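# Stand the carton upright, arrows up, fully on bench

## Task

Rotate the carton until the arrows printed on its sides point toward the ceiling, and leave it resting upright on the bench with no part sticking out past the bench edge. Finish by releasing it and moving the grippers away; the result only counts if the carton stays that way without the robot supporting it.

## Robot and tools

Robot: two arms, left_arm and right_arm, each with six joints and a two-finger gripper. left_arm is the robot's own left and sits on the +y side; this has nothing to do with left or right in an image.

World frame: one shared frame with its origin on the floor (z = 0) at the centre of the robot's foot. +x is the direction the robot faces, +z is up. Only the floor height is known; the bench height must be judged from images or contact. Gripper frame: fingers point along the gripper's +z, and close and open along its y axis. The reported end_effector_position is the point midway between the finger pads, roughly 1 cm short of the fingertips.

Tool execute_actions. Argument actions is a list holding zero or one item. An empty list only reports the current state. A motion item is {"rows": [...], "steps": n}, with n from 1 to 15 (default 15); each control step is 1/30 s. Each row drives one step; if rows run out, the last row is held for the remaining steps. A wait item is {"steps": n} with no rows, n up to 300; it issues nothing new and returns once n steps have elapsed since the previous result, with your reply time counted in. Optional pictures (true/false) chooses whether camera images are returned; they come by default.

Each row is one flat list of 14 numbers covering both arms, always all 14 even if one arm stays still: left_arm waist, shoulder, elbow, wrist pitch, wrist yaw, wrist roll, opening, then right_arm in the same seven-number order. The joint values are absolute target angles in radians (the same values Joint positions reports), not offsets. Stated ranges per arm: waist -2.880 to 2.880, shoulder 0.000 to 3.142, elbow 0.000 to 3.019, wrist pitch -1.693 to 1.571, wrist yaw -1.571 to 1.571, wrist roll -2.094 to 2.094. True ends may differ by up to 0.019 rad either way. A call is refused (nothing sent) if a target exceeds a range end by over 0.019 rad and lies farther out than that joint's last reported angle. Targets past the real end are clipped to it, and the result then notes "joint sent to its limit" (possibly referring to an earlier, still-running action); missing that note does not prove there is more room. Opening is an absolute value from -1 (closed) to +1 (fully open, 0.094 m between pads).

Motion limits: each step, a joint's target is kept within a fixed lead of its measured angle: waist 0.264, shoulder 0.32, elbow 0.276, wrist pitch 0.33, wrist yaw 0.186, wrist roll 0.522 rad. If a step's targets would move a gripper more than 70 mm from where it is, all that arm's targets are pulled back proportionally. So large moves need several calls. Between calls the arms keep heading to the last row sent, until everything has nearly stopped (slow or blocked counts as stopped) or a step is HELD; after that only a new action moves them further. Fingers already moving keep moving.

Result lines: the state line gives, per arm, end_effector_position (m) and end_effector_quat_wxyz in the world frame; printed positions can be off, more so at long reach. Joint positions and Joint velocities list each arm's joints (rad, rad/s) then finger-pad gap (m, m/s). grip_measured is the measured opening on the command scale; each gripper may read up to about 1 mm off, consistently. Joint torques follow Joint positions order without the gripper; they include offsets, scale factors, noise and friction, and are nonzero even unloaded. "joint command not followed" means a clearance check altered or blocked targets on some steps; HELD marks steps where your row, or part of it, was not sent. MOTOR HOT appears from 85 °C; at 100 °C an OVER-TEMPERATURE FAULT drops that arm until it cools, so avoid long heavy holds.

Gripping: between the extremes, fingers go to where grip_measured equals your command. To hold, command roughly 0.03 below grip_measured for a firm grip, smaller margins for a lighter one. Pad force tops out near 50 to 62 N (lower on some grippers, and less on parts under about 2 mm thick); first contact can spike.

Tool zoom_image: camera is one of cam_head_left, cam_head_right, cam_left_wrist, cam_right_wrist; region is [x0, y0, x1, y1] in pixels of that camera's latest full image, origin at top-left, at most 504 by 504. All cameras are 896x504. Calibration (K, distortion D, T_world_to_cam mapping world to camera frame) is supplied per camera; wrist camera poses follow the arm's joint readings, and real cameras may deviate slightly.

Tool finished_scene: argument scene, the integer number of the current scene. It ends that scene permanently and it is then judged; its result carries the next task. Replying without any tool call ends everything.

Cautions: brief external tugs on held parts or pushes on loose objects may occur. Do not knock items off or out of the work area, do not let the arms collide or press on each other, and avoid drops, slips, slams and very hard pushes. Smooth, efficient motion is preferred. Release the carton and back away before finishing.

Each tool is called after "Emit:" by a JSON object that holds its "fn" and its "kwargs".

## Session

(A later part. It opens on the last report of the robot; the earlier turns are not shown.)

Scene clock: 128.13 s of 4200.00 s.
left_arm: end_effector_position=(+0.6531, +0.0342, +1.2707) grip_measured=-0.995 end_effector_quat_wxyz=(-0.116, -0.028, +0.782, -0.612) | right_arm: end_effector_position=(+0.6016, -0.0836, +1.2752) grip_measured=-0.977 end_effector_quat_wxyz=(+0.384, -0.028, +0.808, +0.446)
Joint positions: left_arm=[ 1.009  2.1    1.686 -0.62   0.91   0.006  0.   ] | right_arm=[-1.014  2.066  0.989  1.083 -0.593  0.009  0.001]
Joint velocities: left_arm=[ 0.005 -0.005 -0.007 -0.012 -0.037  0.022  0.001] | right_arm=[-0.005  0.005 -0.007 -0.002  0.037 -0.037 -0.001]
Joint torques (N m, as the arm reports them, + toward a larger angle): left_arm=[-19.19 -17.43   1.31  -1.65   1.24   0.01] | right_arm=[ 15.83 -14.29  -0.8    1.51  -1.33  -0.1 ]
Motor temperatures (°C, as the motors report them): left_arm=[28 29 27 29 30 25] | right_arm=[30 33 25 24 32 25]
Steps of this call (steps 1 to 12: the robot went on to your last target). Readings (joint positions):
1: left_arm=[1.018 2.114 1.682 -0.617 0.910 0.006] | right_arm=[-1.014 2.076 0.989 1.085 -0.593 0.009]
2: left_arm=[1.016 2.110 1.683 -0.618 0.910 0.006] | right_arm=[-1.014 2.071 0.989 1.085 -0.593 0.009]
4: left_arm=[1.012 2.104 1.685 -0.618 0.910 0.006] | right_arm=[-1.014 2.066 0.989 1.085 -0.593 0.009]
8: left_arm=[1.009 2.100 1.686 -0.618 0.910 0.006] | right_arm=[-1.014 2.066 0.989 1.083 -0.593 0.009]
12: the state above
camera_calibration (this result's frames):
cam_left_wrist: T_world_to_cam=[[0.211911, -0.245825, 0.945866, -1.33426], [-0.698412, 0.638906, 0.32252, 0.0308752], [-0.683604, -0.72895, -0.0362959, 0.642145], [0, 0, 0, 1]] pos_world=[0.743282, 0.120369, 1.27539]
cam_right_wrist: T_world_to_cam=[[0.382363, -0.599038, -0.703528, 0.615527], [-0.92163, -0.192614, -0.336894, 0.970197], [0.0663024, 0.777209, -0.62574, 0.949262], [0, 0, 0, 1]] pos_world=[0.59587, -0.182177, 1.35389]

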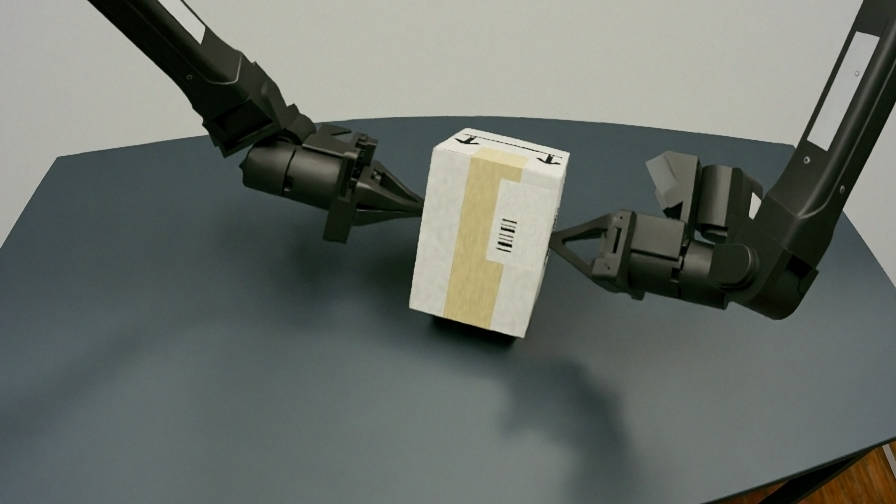

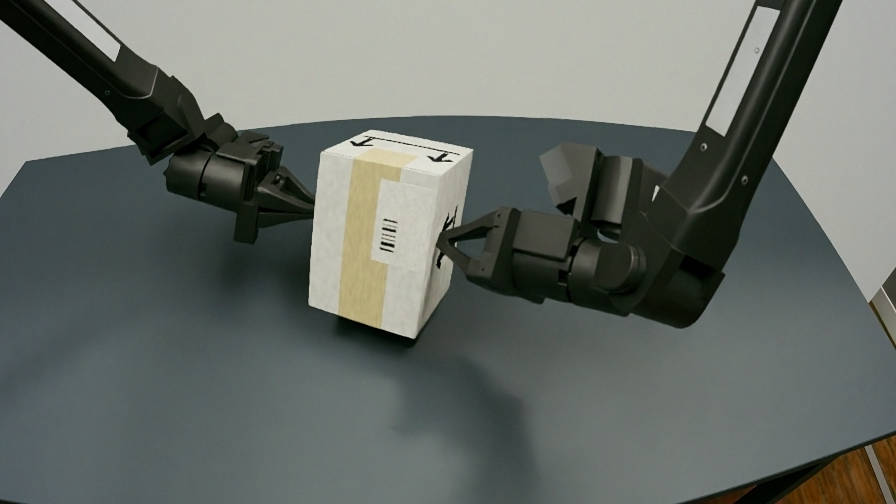

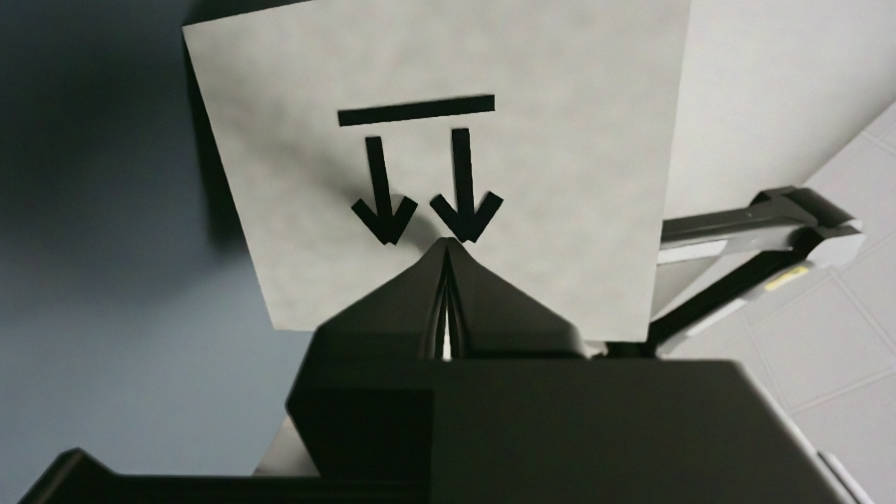

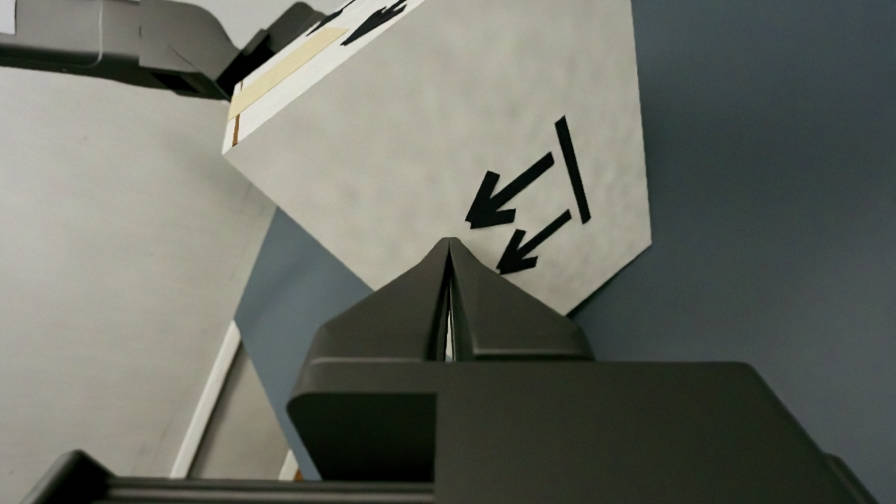

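Emit:
{"fn": "execute_actions", "kwargs": {"actions": [{"rows":[[0.935,2.11,1.682,-0.65,0.92,0,-1,-0.938,2.052,1.003,1.08,-0.61,0,-1],[0.933,2.11,1.69,-0.65,0.92,0,-1,-0.938,2.048,1.006,1.08,-0.61,0,-1],[0.931,2.11,1.697,-0.65,0.92,0,-1,-0.939,2.045,1.009,1.08,-0.61,0,-1],[0.929,2.11,1.705,-0.65,0.92,0,-1,-0.939,2.042,1.012,1.08,-0.61,0,-1],[0.927,2.11,1.712,-0.65,0.92,0,-1,-0.94,2.038,1.015,1.08,-0.61,0,-1],[0.925,2.11,1.72,-0.65,0.92,0,-1,-0.94,2.035,1.018,1.08,-0.61,0,-1],[0.923,2.11,1.727,-0.65,0.92,0,-1,-0.941,2.032,1.021,1.08,-0.61,0,-1],[0.921,2.11,1.735,-0.65,0.92,0,-1,-0.942,2.028,1.024,1.08,-0.61,0,-1],[0.919,2.11,1.742,-0.65,0.92,0,-1,-0.942,2.025,1.027,1.08,-0.61,0,-1],[0.917,2.11,1.75,-0.65,0.92,0,-1,-0.943,2.022,1.03,1.08,-0.61,0,-1],[0.915,2.11,1.757,-0.65,0.92,0,-1,-0.944,2.018,1.033,1.08,-0.61,0,-1],[0.913,2.11,1.765,-0.65,0.92,0,-1,-0.944,2.015,1.037,1.08,-0.61,0,-1]]}], "pictures": false}}

Emit:
{"fn": "execute_actions", "kwargs": {"actions": [{"steps":12}]}}

Scene clock: 137.90 s of 4200.00 s.
left_arm: end_effector_position=(+0.6936, +0.0261, +1.2871) grip_measured=-0.995 end_effector_quat_wxyz=(-0.080, -0.012, +0.782, -0.619) | right_arm: end_effector_position=(+0.6300, -0.0867, +1.2881) grip_measured=-0.977 end_effector_quat_wxyz=(+0.411, -0.032, +0.797, +0.442)
Joint positions: left_arm=[ 0.989  2.1    1.769 -0.625  0.909  0.006  0.   ] | right_arm=[-1.01   2.042  1.022  1.083 -0.595  0.009  0.001]
Joint velocities: left_arm=[-0.054  0.005  0.144 -0.022 -0.007 -0.051 -0.001] | right_arm=[-0.005 -0.083  0.066 -0.012  0.007  0.051  0.   ]
Joint torques (N m, as the arm reports them, + toward a larger angle): left_arm=[-20.32 -18.36   1.9   -1.2    1.36   0.  ] | right_arm=[ 15.03 -16.17  -0.46   1.55  -1.25  -0.12]
Motor temperatures (°C, as the motors report them): left_arm=[29 29 27 29 30 25] | right_arm=[30 33 25 24 32 25]
Steps of this call (steps 1 to 30: the robot went on to your last target; steps 31 to 90: nothing new was sent; then 6.27 s passed at rest; steps 91 to 105: all 15 steps of this action). Readings (joint positions):
91: left_arm=[1.009 2.100 1.686 -0.620 0.910 0.006] | right_arm=[-1.014 2.066 0.989 1.083 -0.593 0.009]
92: left_arm=[1.009 2.100 1.687 -0.620 0.910 0.006] | right_arm=[-1.014 2.066 0.989 1.083 -0.593 0.009]
94: left_arm=[1.008 2.100 1.692 -0.623 0.910 0.006] | right_arm=[-1.014 2.066 0.989 1.083 -0.593 0.009]
98: left_arm=[1.004 2.100 1.714 -0.625 0.909 0.006] | right_arm=[-1.011 2.062 0.997 1.083 -0.595 0.009]
105: the state above

Scene clock: 138.30 s of 4200.00 s.
left_arm: end_effector_position=(+0.6960, +0.0256, +1.2877) grip_measured=-0.995 end_effector_quat_wxyz=(-0.078, -0.010, +0.783, -0.618) | right_arm: end_effector_position=(+0.6332, -0.0876, +1.2901) grip_measured=-0.977 end_effector_quat_wxyz=(+0.413, -0.032, +0.796, +0.442)
Joint positions: left_arm=[ 0.988  2.1    1.774 -0.625  0.905  0.006  0.   ] | right_arm=[-1.01   2.037  1.025  1.081 -0.595  0.009  0.001]
Joint velocities: left_arm=[-0.005 -0.034 -0.007 -0.007  0.037  0.022 -0.001] | right_arm=[ 0.015  0.005 -0.002  0.007 -0.081 -0.037 -0.   ]
Joint torques (N m, as the arm reports them, + toward a larger angle): left_arm=[-20.4  -18.01   2.28  -1.03   1.51   0.  ] | right_arm=[ 15.13 -15.6   -0.3    1.67  -1.25  -0.1 ]
Motor temperatures (°C, as the motors report them): left_arm=[29 29 27 29 30 25] | right_arm=[30 33 25 24 32 25]
Steps of this call (steps 1 to 12: the robot went on to your last target). Readings (joint positions):
1: left_arm=[0.988 2.100 1.772 -0.625 0.908 0.006] | right_arm=[-1.010 2.039 1.024 1.083 -0.595 0.009]
2: left_arm=[0.988 2.100 1.774 -0.625 0.908 0.006] | right_arm=[-1.010 2.037 1.025 1.083 -0.595 0.009]
4: left_arm=[0.988 2.100 1.774 -0.625 0.906 0.006] | right_arm=[-1.010 2.037 1.025 1.083 -0.595 0.009]
8: left_arm=[0.988 2.100 1.774 -0.625 0.905 0.006] | right_arm=[-1.010 2.037 1.025 1.081 -0.595 0.009]
12: the state above
camera_calibration (this result's frames):
cam_left_wrist: T_world_to_cam=[[0.138626, -0.232948, 0.962558, -1.3324], [-0.734387, 0.627897, 0.257723, 0.169571], [-0.664423, -0.742617, -0.0840312, 0.714249], [0, 0, 0, 1]] pos_world=[0.7838, 0.11356, 1.29883]
cam_right_wrist: T_world_to_cam=[[0.410083, -0.605685, -0.681892, 0.565477], [-0.904043, -0.171102, -0.391703, 1.06501], [0.120576, 0.77709, -0.617731, 0.914856], [0, 0, 0, 1]] pos_world=[0.620612, -0.1862, 1.3679]

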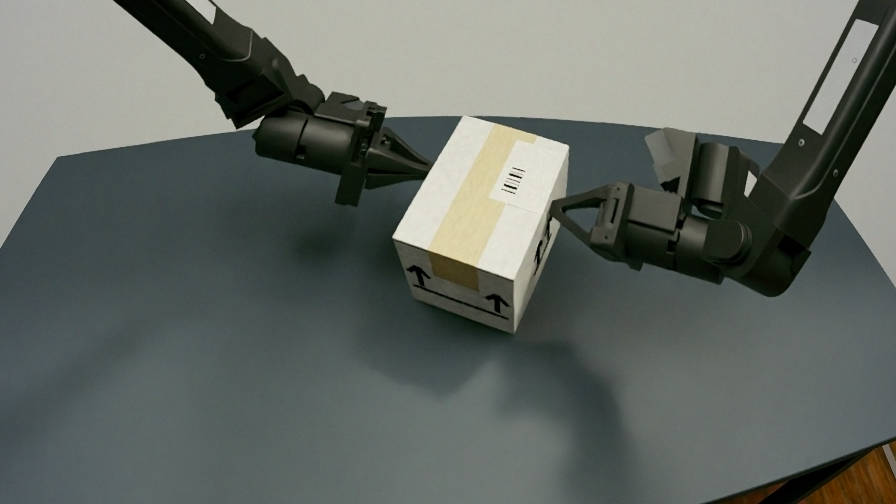

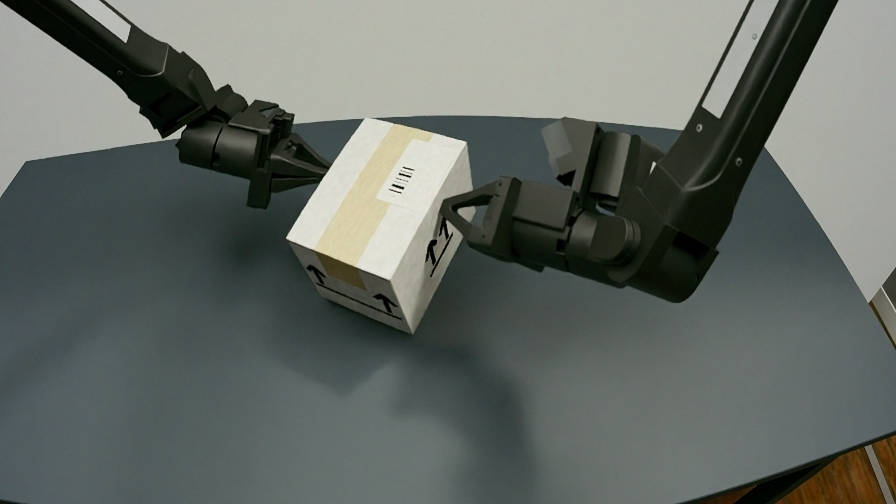

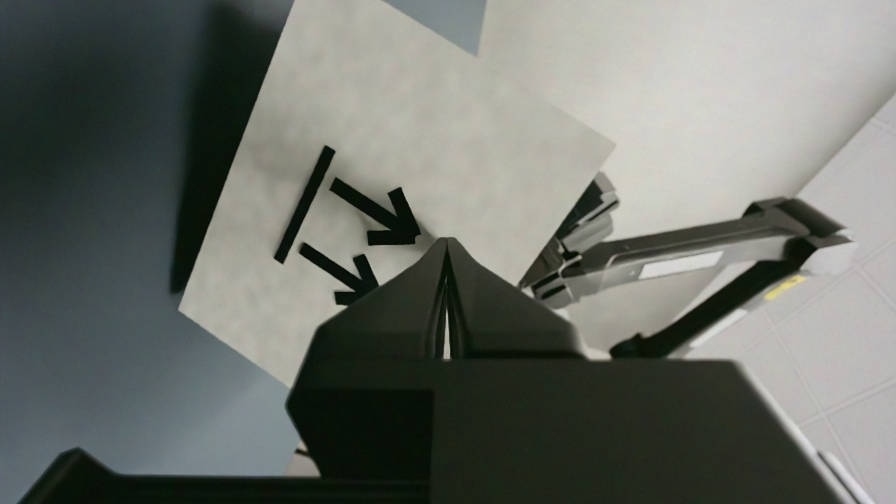

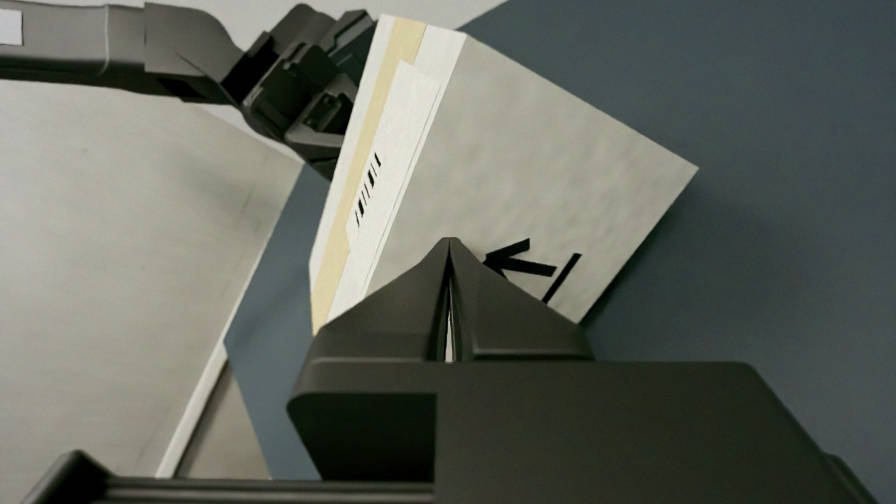

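Emit:
{"fn": "execute_actions", "kwargs": {"actions": [{"rows":[[0.914,2.125,1.774,-0.65,0.92,0,-1,-0.946,2.03,1.044,1.08,-0.61,0,-1],[0.914,2.137,1.783,-0.65,0.92,0,-1,-0.948,2.04,1.051,1.08,-0.61,0,-1],[0.915,2.145,1.792,-0.65,0.92,0,-1,-0.95,2.047,1.058,1.08,-0.61,0,-1],[0.916,2.153,1.801,-0.65,0.92,0,-1,-0.952,2.053,1.065,1.08,-0.61,0,-1],[0.916,2.161,1.81,-0.65,0.92,0,-1,-0.954,2.059,1.072,1.08,-0.61,0,-1],[0.917,2.169,1.819,-0.65,0.92,0,-1,-0.956,2.065,1.079,1.08,-0.61,0,-1],[0.918,2.177,1.828,-0.65,0.92,0,-1,-0.958,2.071,1.086,1.08,-0.61,0,-1],[0.918,2.185,1.837,-0.65,0.92,0,-1,-0.96,2.077,1.093,1.08,-0.61,0,-1],[0.919,2.193,1.846,-0.65,0.92,0,-1,-0.962,2.083,1.1,1.08,-0.61,0,-1],[0.92,2.201,1.855,-0.65,0.92,0,-1,-0.964,2.089,1.107,1.08,-0.61,0,-1],[0.92,2.209,1.864,-0.65,0.92,0,-1,-0.966,2.095,1.114,1.08,-0.61,0,-1],[0.921,2.217,1.873,-0.65,0.92,0,-1,-0.968,2.101,1.121,1.08,-0.61,0,-1],[0.922,2.225,1.882,-0.65,0.92,0,-1,-0.97,2.107,1.128,1.08,-0.61,0,-1],[0.923,2.233,1.89,-0.65,0.92,0,-1,-0.973,2.113,1.137,1.08,-0.61,0,-1]]}], "pictures": false}}

Emit:
{"fn": "execute_actions", "kwargs": {"actions": [{"steps":12}]}}

Scene clock: 148.23 s of 4200.00 s.
left_arm: end_effector_position=(+0.7310, +0.0216, +1.2803) grip_measured=-0.995 end_effector_quat_wxyz=(-0.046, -0.003, +0.784, -0.619) | right_arm: end_effector_position=(+0.6539, -0.0822, +1.2770) grip_measured=-0.977 end_effector_quat_wxyz=(+0.429, -0.033, +0.790, +0.437)
Joint positions: left_arm=[ 0.988  2.149  1.889 -0.625  0.905  0.006  0.   ] | right_arm=[-1.01   2.082  1.106  1.081 -0.593  0.009  0.001]
Joint velocities: left_arm=[-0.015  0.112  0.193 -0.007 -0.007 -0.095  0.001] | right_arm=[-0.015  0.181  0.125  0.002  0.066 -0.037 -0.   ]
Joint torques (N m, as the arm reports them, + toward a larger angle): left_arm=[-19.03 -14.18   2.49  -0.97   1.46   0.02] | right_arm=[ 12.95 -13.09   0.81   1.67  -1.32  -0.1 ]
Motor temperatures (°C, as the motors report them): left_arm=[29 29 27 29 31 25] | right_arm=[30 34 25 24 33 25]
Steps of this call (steps 1 to 15: the robot went on to your last target; steps 16 to 90: nothing new was sent; then 6.43 s passed at rest; steps 91 to 105: all 15 steps of this action). Readings (joint positions):
91: left_arm=[0.988 2.100 1.774 -0.625 0.905 0.006] | right_arm=[-1.010 2.037 1.025 1.081 -0.593 0.009]
92: left_arm=[0.988 2.100 1.774 -0.625 0.905 0.006] | right_arm=[-1.010 2.037 1.025 1.081 -0.593 0.009]
94: left_arm=[0.988 2.101 1.778 -0.625 0.905 0.006] | right_arm=[-1.010 2.037 1.029 1.081 -0.593 0.009]
98: left_arm=[0.988 2.114 1.815 -0.625 0.905 0.006] | right_arm=[-1.010 2.045 1.057 1.081 -0.593 0.009]
105: the state above

Scene clock: 148.63 s of 4200.00 s.
left_arm: end_effector_position=(+0.7313, +0.0203, +1.2771) grip_measured=-0.995 end_effector_quat_wxyz=(-0.046, -0.003, +0.784, -0.618) | right_arm: end_effector_position=(+0.6472, -0.0785, +1.2695) grip_measured=-0.977 end_effector_quat_wxyz=(+0.423, -0.033, +0.792, +0.440)
Joint positions: left_arm=[ 0.988  2.158  1.898 -0.625  0.904  0.006  0.   ] | right_arm=[-1.01   2.1    1.11   1.081 -0.595  0.009  0.001]
Joint velocities: left_arm=[-0.005 -0.015 -0.007 -0.012 -0.022 -0.081 -0.   ] | right_arm=[-0.015 -0.015 -0.007 -0.022 -0.022  0.037 -0.001]
Joint torques (N m, as the arm reports them, + toward a larger angle): left_arm=[-19.33 -15.08   2.98  -1.04   1.49   0.02] | right_arm=[ 12.8  -13.23   0.98   1.69  -1.22  -0.11]
Motor temperatures (°C, as the motors report them): left_arm=[29 29 27 29 31 25] | right_arm=[30 34 25 24 33 25]
Steps of this call (steps 1 to 12: the robot went on to your last target). Readings (joint positions):
1: left_arm=[0.988 2.152 1.894 -0.625 0.904 0.006] | right_arm=[-1.010 2.088 1.109 1.081 -0.594 0.009]
2: left_arm=[0.988 2.154 1.897 -0.625 0.904 0.006] | right_arm=[-1.010 2.092 1.110 1.081 -0.594 0.009]
4: left_arm=[0.988 2.156 1.898 -0.625 0.904 0.006] | right_arm=[-1.010 2.097 1.110 1.081 -0.595 0.009]
8: left_arm=[0.988 2.158 1.898 -0.625 0.904 0.006] | right_arm=[-1.010 2.100 1.110 1.081 -0.595 0.009]
12: the state above
camera_calibration (this result's frames):
cam_left_wrist: T_world_to_cam=[[0.087104, -0.230148, 0.96925, -1.2992], [-0.76565, 0.606991, 0.212937, 0.282056], [-0.637333, -0.760654, -0.123341, 0.763686], [0, 0, 0, 1]] pos_world=[0.815844, 0.110688, 1.29338]
cam_right_wrist: T_world_to_cam=[[0.41846, -0.609102, -0.673711, 0.535186], [-0.897453, -0.163347, -0.409751, 1.09039], [0.139531, 0.776088, -0.614995, 0.877598], [0, 0, 0, 1]] pos_world=[0.632164, -0.176999, 1.34706]

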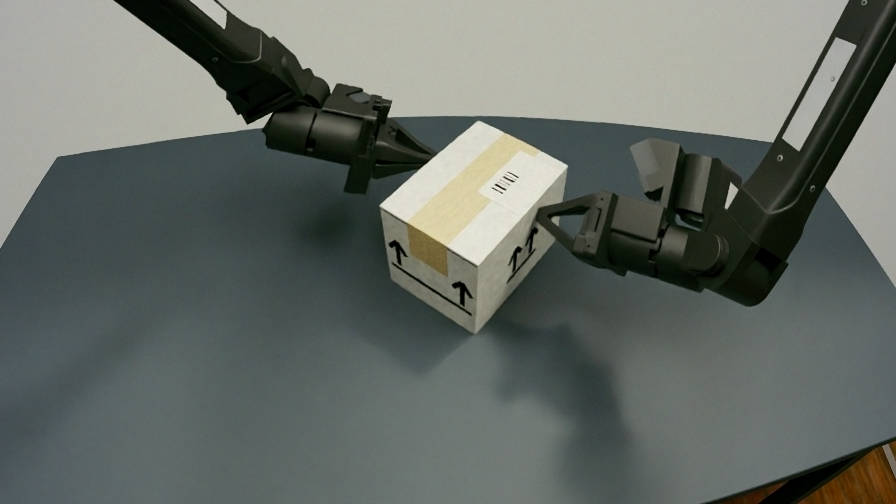

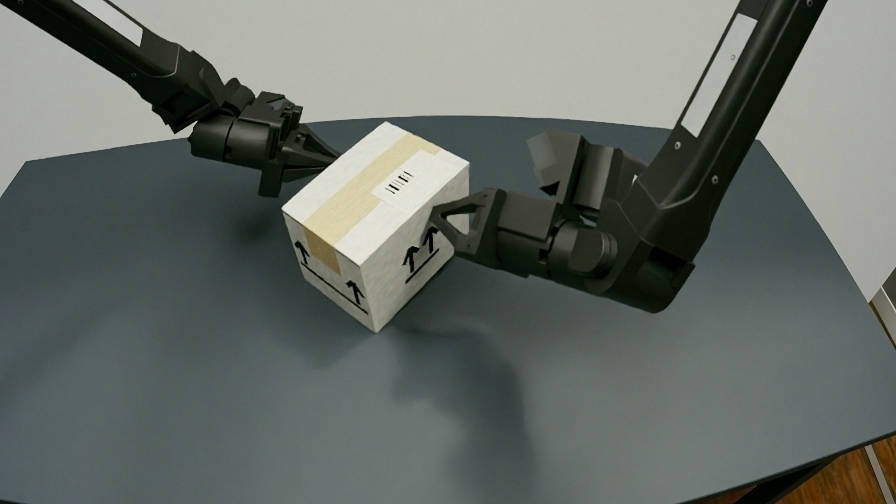

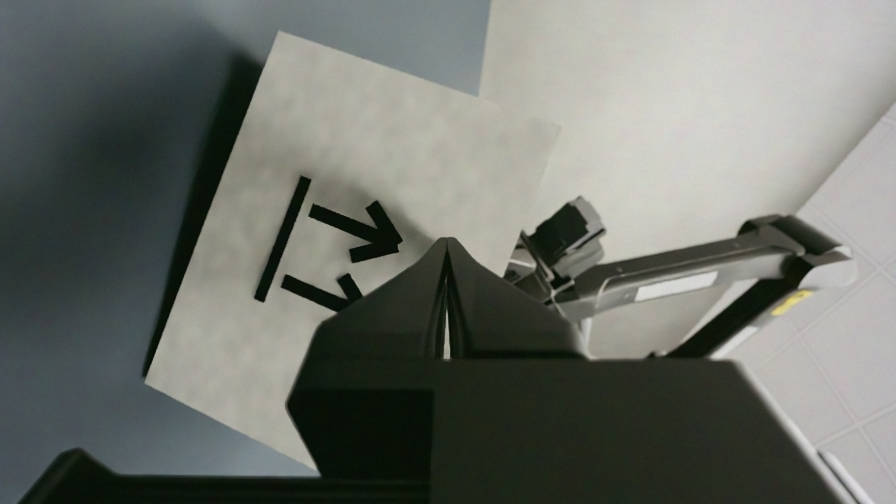

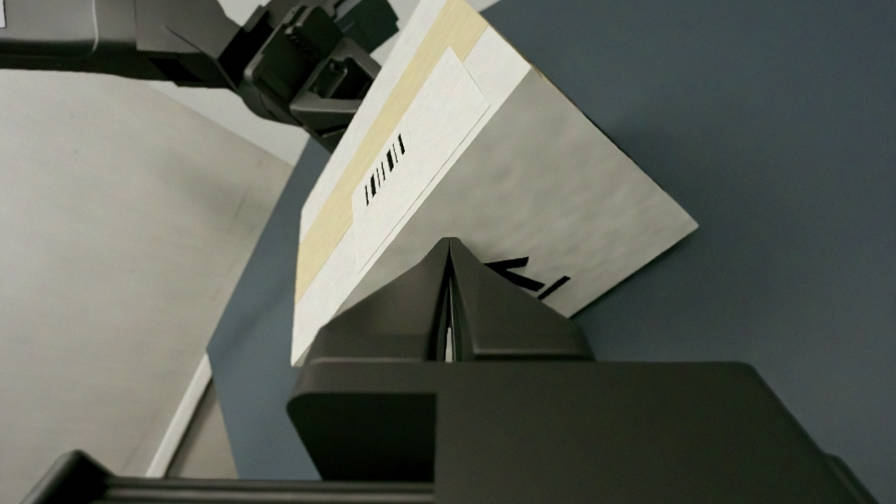

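Still about 1.5 cm up; ease the waists gradually, which lowers it.

Emit:
{"fn": "execute_actions", "kwargs": {"actions": [{"rows":[[0.93,2.236,1.89,-0.65,0.92,0,-1,-0.978,2.117,1.14,1.08,-0.61,0,-1],[0.935,2.239,1.89,-0.65,0.92,0,-1,-0.982,2.12,1.143,1.08,-0.61,0,-1],[0.94,2.242,1.89,-0.65,0.92,0,-1,-0.986,2.123,1.146,1.08,-0.61,0,-1],[0.945,2.245,1.89,-0.65,0.92,0,-1,-0.99,2.126,1.149,1.08,-0.61,0,-1],[0.95,2.248,1.89,-0.65,0.92,0,-1,-0.994,2.129,1.152,1.08,-0.61,0,-1],[0.955,2.25,1.89,-0.65,0.92,0,-1,-0.998,2.132,1.155,1.08,-0.61,0,-1],[0.96,2.25,1.89,-0.65,0.92,0,-1,-1.002,2.135,1.158,1.08,-0.61,0,-1],[0.965,2.25,1.89,-0.65,0.92,0,-1,-1.006,2.135,1.16,1.08,-0.61,0,-1],[0.97,2.25,1.89,-0.65,0.92,0,-1,-1.01,2.135,1.16,1.08,-0.61,0,-1]]}], "pictures": false}}

Emit:
{"fn": "execute_actions", "kwargs": {"actions": [{"steps":10}]}}

Scene clock: 154.07 s of 4200.00 s.
left_arm: end_effector_position=(+0.7231, +0.0231, +1.2609) grip_measured=-0.995 end_effector_quat_wxyz=(-0.054, -0.010, +0.785, -0.617) | right_arm: end_effector_position=(+0.6508, -0.0846, +1.2575) grip_measured=-0.977 end_effector_quat_wxyz=(+0.424, -0.031, +0.794, +0.433)
Joint positions: left_arm=[ 1.001  2.183  1.904 -0.625  0.909  0.006  0.   ] | right_arm=[-1.025  2.121  1.135  1.079 -0.596  0.009  0.001]
Joint velocities: left_arm=[ 0.005  0.054  0.027 -0.007  0.168 -0.051 -0.001] | right_arm=[-0.054 -0.005 -0.007 -0.007  0.037  0.051 -0.001]
Joint torques (N m, as the arm reports them, + toward a larger angle): left_arm=[-16.3  -15.24   2.21  -1.01   1.04   0.02] | right_arm=[ 11.68 -13.3    0.85   1.77  -1.2   -0.11]
Motor temperatures (°C, as the motors report them): left_arm=[29 29 27 29 31 25] | right_arm=[30 34 25 24 33 25]
Steps of this call (steps 1 to 30: the robot went on to your last target; steps 31 to 90: nothing new was sent; then 1.93 s passed at rest; steps 91 to 105: all 15 steps of this action). Readings (joint positions):
91: left_arm=[0.988 2.158 1.898 -0.625 0.904 0.006] | right_arm=[-1.010 2.101 1.110 1.081 -0.595 0.009]
92: left_arm=[0.988 2.158 1.898 -0.625 0.904 0.006] | right_arm=[-1.010 2.101 1.110 1.081 -0.595 0.009]
94: left_arm=[0.988 2.159 1.899 -0.625 0.904 0.006] | right_arm=[-1.010 2.102 1.111 1.081 -0.595 0.009]
98: left_arm=[0.992 2.165 1.904 -0.625 0.904 0.006] | right_arm=[-1.014 2.111 1.124 1.081 -0.596 0.009]
105: the state above

Scene clock: 154.40 s of 4200.00 s.
left_arm: end_effector_position=(+0.7223, +0.0226, +1.2606) grip_measured=-0.995 end_effector_quat_wxyz=(-0.055, -0.010, +0.784, -0.618) | right_arm: end_effector_position=(+0.6514, -0.0864, +1.2562) grip_measured=-0.977 end_effector_quat_wxyz=(+0.425, -0.030, +0.795, +0.432)
Joint positions: left_arm=[ 1.001  2.185  1.904 -0.625  0.912  0.006  0.   ] | right_arm=[-1.028  2.121  1.137  1.078 -0.596  0.009  0.001]
Joint velocities: left_arm=[-0.005 -0.015 -0.007  0.002 -0.037 -0.022  0.   ] | right_arm=[-0.005 -0.005  0.017  0.012 -0.022  0.007 -0.   ]
Joint torques (N m, as the arm reports them, + toward a larger angle): left_arm=[-16.11 -14.68   2.22  -1.13   1.18   0.02] | right_arm=[ 11.44 -13.42   0.67   1.76  -1.17  -0.1 ]
Motor temperatures (°C, as the motors report them): left_arm=[29 29 27 29 31 25] | right_arm=[30 34 25 24 33 25]
Steps of this call (steps 1 to 10: the robot went on to your last target). Readings (joint positions):
1: left_arm=[1.001 2.185 1.904 -0.625 0.912 0.006] | right_arm=[-1.027 2.121 1.135 1.079 -0.596 0.009]
2: left_arm=[1.001 2.185 1.904 -0.625 0.912 0.006] | right_arm=[-1.028 2.121 1.135 1.078 -0.596 0.009]
4: left_arm=[1.001 2.185 1.904 -0.625 0.912 0.006] | right_arm=[-1.028 2.121 1.136 1.078 -0.596 0.009]
8: left_arm=[1.001 2.185 1.904 -0.625 0.912 0.006] | right_arm=[-1.028 2.121 1.137 1.078 -0.596 0.009]
10: the state above
camera_calibration (this result's frames):
cam_left_wrist: T_world_to_cam=[[0.109283, -0.230761, 0.966854, -1.29494], [-0.76083, 0.606537, 0.23076, 0.251353], [-0.639683, -0.76083, -0.109285, 0.741662], [0, 0, 0, 1]] pos_world=[0.807181, 0.113004, 1.27507]
cam_right_wrist: T_world_to_cam=[[0.409573, -0.622416, -0.666969, 0.51584], [-0.900187, -0.157104, -0.406179, 1.0853], [0.148029, 0.766757, -0.624637, 0.880684], [0, 0, 0, 1]] pos_world=[0.635332, -0.183699, 1.33498]

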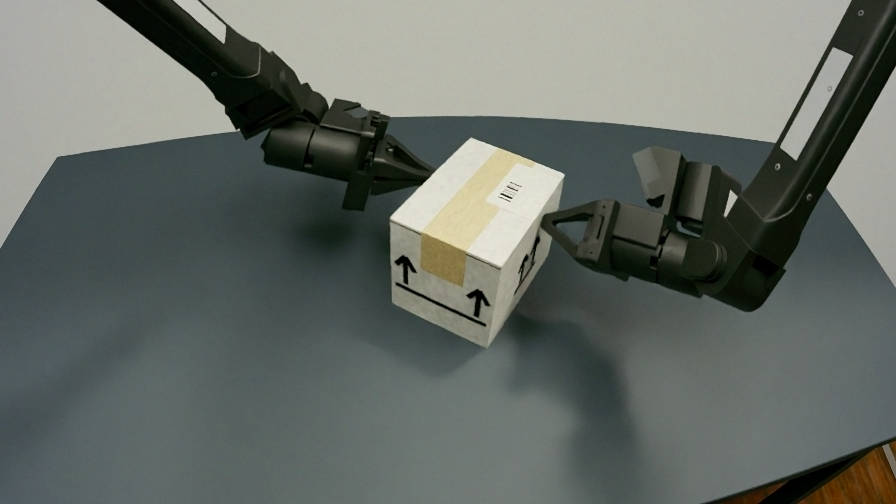

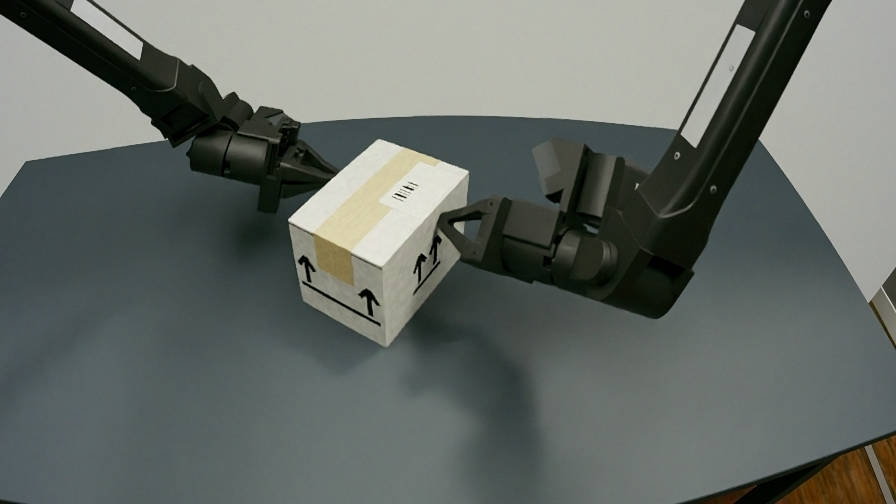

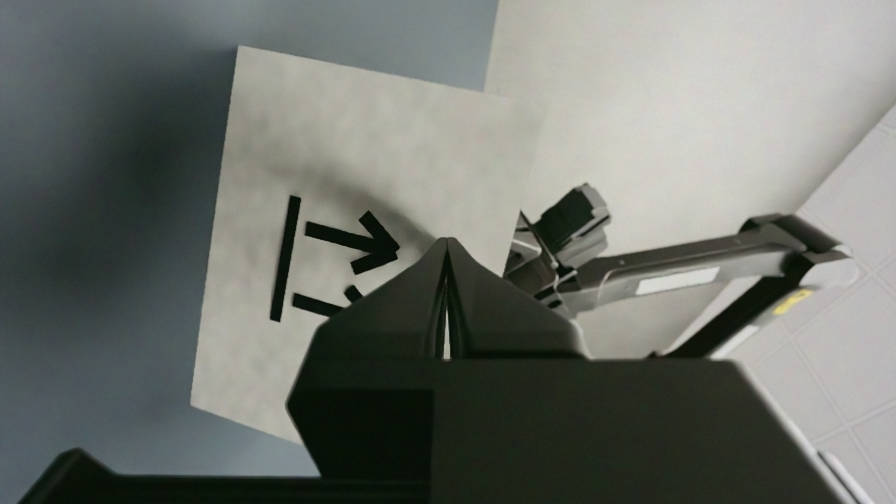

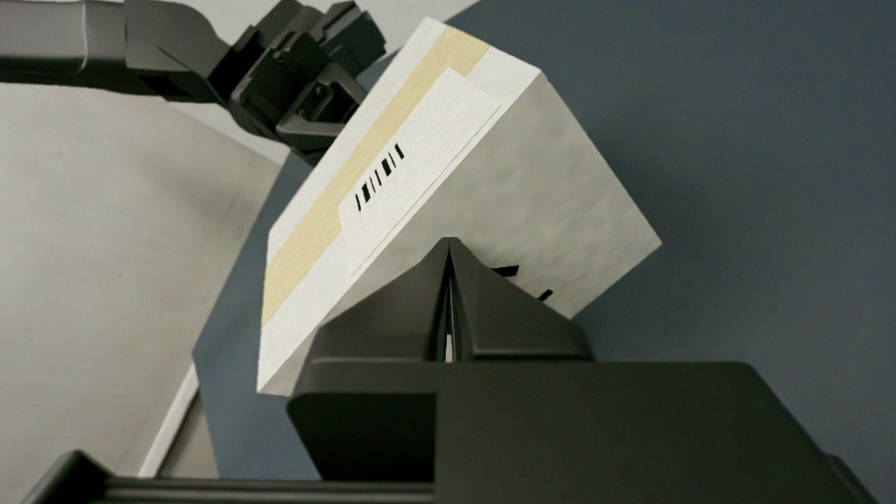

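Emit:
{"fn": "execute_actions", "kwargs": {"actions": [{"rows":[[1.0,2.2,1.9,-0.63,0.91,0,-1,-1.03,2.12,1.13,1.08,-0.6,0,-1],[1.02,2.18,1.9,-0.63,0.91,0,-1,-1.05,2.12,1.11,1.08,-0.6,0,-1],[1.04,2.16,1.9,-0.63,0.91,0,-1,-1.07,2.11,1.09,1.08,-0.6,0,-1],[1.06,2.14,1.89,-0.63,0.91,0,-1,-1.09,2.09,1.07,1.08,-0.6,0,-1],[1.09,2.1,1.87,-0.63,0.91,0,-1,-1.12,2.06,1.04,1.08,-0.6,0,-1],[1.12,2.05,1.84,-0.63,0.91,0,-1,-1.15,2.02,1.0,1.08,-0.6,0,-1],[1.16,2.0,1.8,-0.63,0.91,0,-1,-1.19,1.97,0.96,1.08,-0.6,0,-1],[1.2,1.9,1.75,-0.63,0.91,0,-1,-1.23,1.9,0.92,1.08,-0.6,0,-1],[1.3,1.75,1.65,-0.63,0.91,0,-1,-1.35,1.75,0.85,1.08,-0.6,0,-1]]}], "pictures": false}}

Emit:
{"fn": "execute_actions", "kwargs": {"actions": [{"steps":30}]}}

Scene clock: 159.33 s of 4200.00 s.
left_arm: end_effector_position=(+0.7256, +0.1427, +1.2659) grip_measured=-0.995 end_effector_quat_wxyz=(-0.042, -0.063, +0.812, -0.578) | right_arm: end_effector_position=(+0.6348, -0.2497, +1.2847) grip_measured=-0.977 end_effector_quat_wxyz=(+0.425, +0.007, +0.839, +0.340)
Joint positions: left_arm=[ 1.147  2.02   1.739 -0.625  0.911  0.006  0.   ] | right_arm=[-1.25   1.871  0.886  1.078 -0.6    0.009  0.001]
Joint velocities: left_arm=[ 0.503 -0.601 -0.33   0.017 -0.007  0.022  0.001] | right_arm=[-0.796 -0.943 -0.286 -0.007 -0.081  0.037 -0.001]
Joint torques (N m, as the arm reports them, + toward a larger angle): left_arm=[ -8.5  -23.22   2.75  -0.03   0.75   0.05] | right_arm=[  5.35 -15.94  -2.05   1.84  -0.51  -0.07]
Motor temperatures (°C, as the motors report them): left_arm=[29 29 27 29 31 25] | right_arm=[30 34 25 24 33 25]
Steps of this call (steps 1 to 15: the robot went on to your last target; steps 16 to 90: nothing new was sent; then 1.43 s passed at rest; steps 91 to 105: all 15 steps of this action). Readings (joint positions):
91: left_arm=[1.002 2.185 1.904 -0.625 0.911 0.006] | right_arm=[-1.029 2.121 1.135 1.078 -0.594 0.009]
92: left_arm=[1.003 2.185 1.904 -0.625 0.911 0.006] | right_arm=[-1.030 2.121 1.132 1.078 -0.595 0.009]
94: left_arm=[1.007 2.183 1.903 -0.625 0.911 0.006] | right_arm=[-1.032 2.117 1.116 1.078 -0.597 0.009]
98: left_arm=[1.038 2.148 1.856 -0.625 0.911 0.006] | right_arm=[-1.079 2.063 1.011 1.078 -0.600 0.009]
105: the state above

Scene clock: 160.33 s of 4200.00 s.
left_arm: end_effector_position=(+0.7950, +0.2988, +1.3672) grip_measured=-0.995 end_effector_quat_wxyz=(+0.073, -0.085, +0.846, -0.522) | right_arm: end_effector_position=(+0.6654, -0.3381, +1.3262) grip_measured=-0.977 end_effector_quat_wxyz=(+0.473, +0.012, +0.837, +0.274)
Joint positions: left_arm=[ 1.308  1.724  1.658 -0.625  0.911  0.006  0.   ] | right_arm=[-1.363  1.721  0.853  1.078 -0.599  0.009  0.001]
Joint velocities: left_arm=[ 0.005 -0.015 -0.017 -0.007  0.022 -0.007  0.   ] | right_arm=[-0.005 -0.005 -0.002  0.002  0.007 -0.007  0.   ]
Joint torques (N m, as the arm reports them, + toward a larger angle): left_arm=[ -6.63 -19.22   4.24   0.02   0.67   0.  ] | right_arm=[  5.51 -12.53  -0.83   1.97  -0.45  -0.09]
Motor temperatures (°C, as the motors report them): left_arm=[29 29 27 29 31 25] | right_arm=[30 34 25 24 33 25]
Steps of this call (steps 1 to 30: the robot went on to your last target). Readings (joint positions):
1: left_arm=[1.164 2.000 1.727 -0.625 0.911 0.006] | right_arm=[-1.277 1.838 0.876 1.078 -0.600 0.009]
2: left_arm=[1.181 1.978 1.717 -0.625 0.911 0.006] | right_arm=[-1.303 1.806 0.868 1.078 -0.600 0.009]
4: left_arm=[1.214 1.932 1.698 -0.625 0.911 0.006] | right_arm=[-1.346 1.754 0.863 1.078 -0.600 0.009]
8: left_arm=[1.274 1.833 1.667 -0.625 0.911 0.006] | right_arm=[-1.365 1.721 0.863 1.078 -0.599 0.009]
30: the state above
All arms were judged still, so your last target was given up. Only a new action makes them travel on or press farther. Fingers that are still opening or closing keep moving.
camera_calibration (this result's frames):
cam_left_wrist: T_world_to_cam=[[0.090332, -0.429684, 0.89845, -1.17415], [-0.913149, 0.324328, 0.24692, 0.297797], [-0.39749, -0.842723, -0.363068, 1.18885], [0, 0, 0, 1]] pos_world=[0.850552, 0.400775, 1.41301]
cam_right_wrist: T_world_to_cam=[[0.234141, -0.847071, -0.477125, 0.189151], [-0.917885, -0.0308614, -0.395646, 1.12725], [0.320415, 0.530583, -0.78474, 1.13309], [0, 0, 0, 1]] pos_world=[0.627334, -0.406187, 1.42542]

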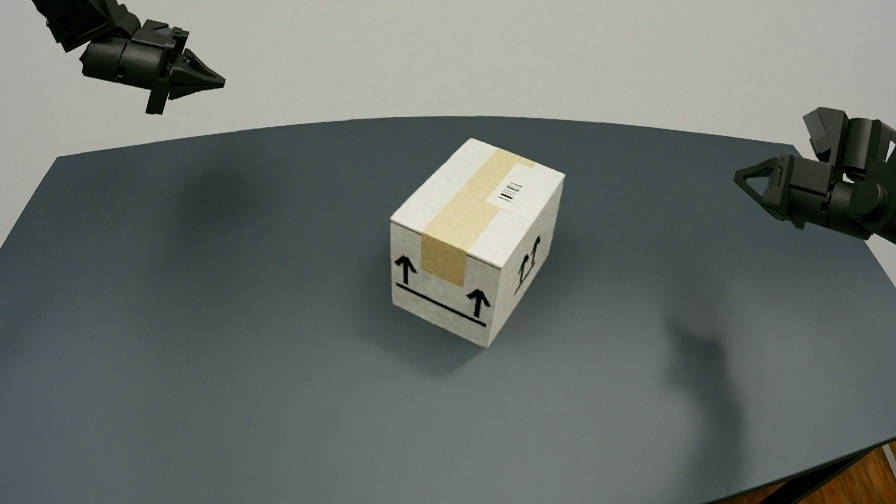

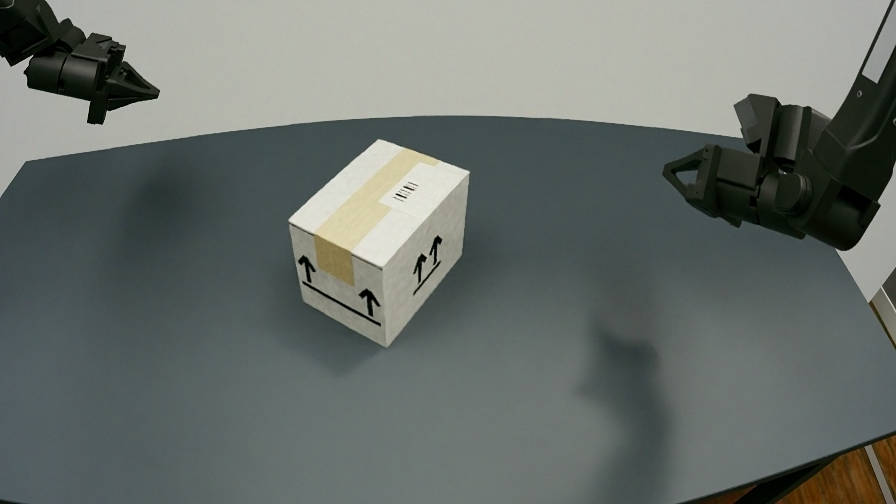

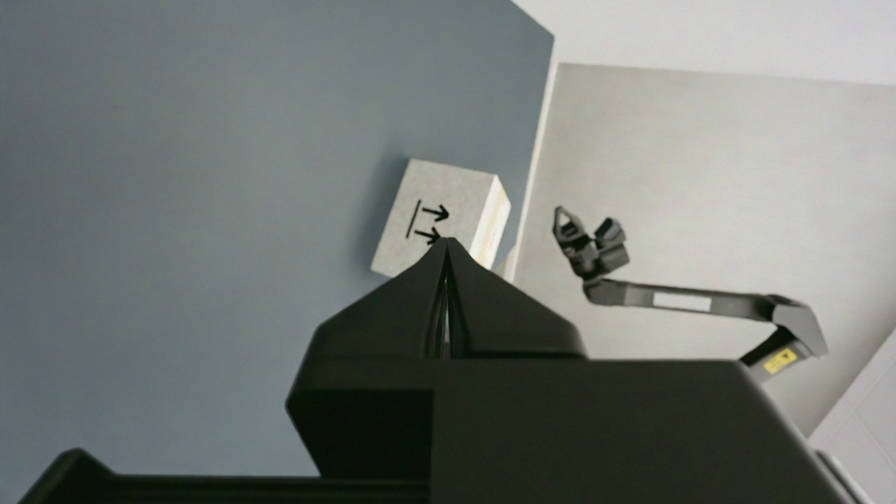

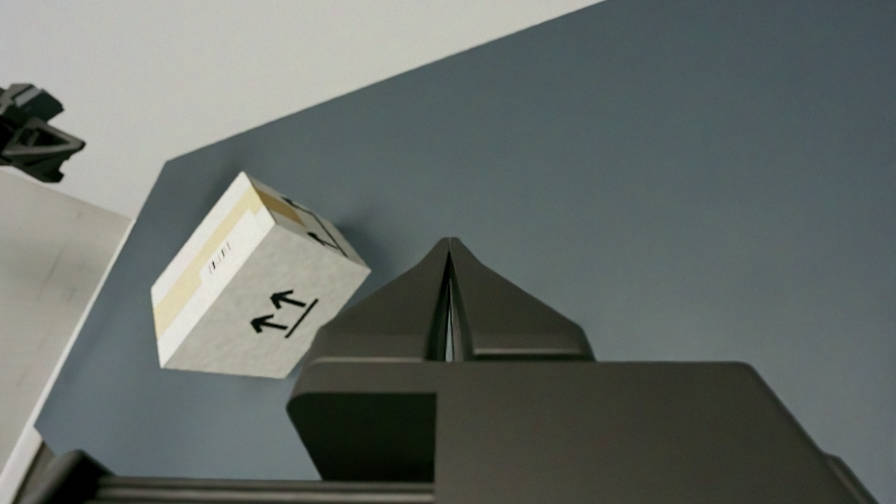

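Emit:
{"fn": "finished_scene", "kwargs": {"scene": 1}}

The scene is finished: the task was done.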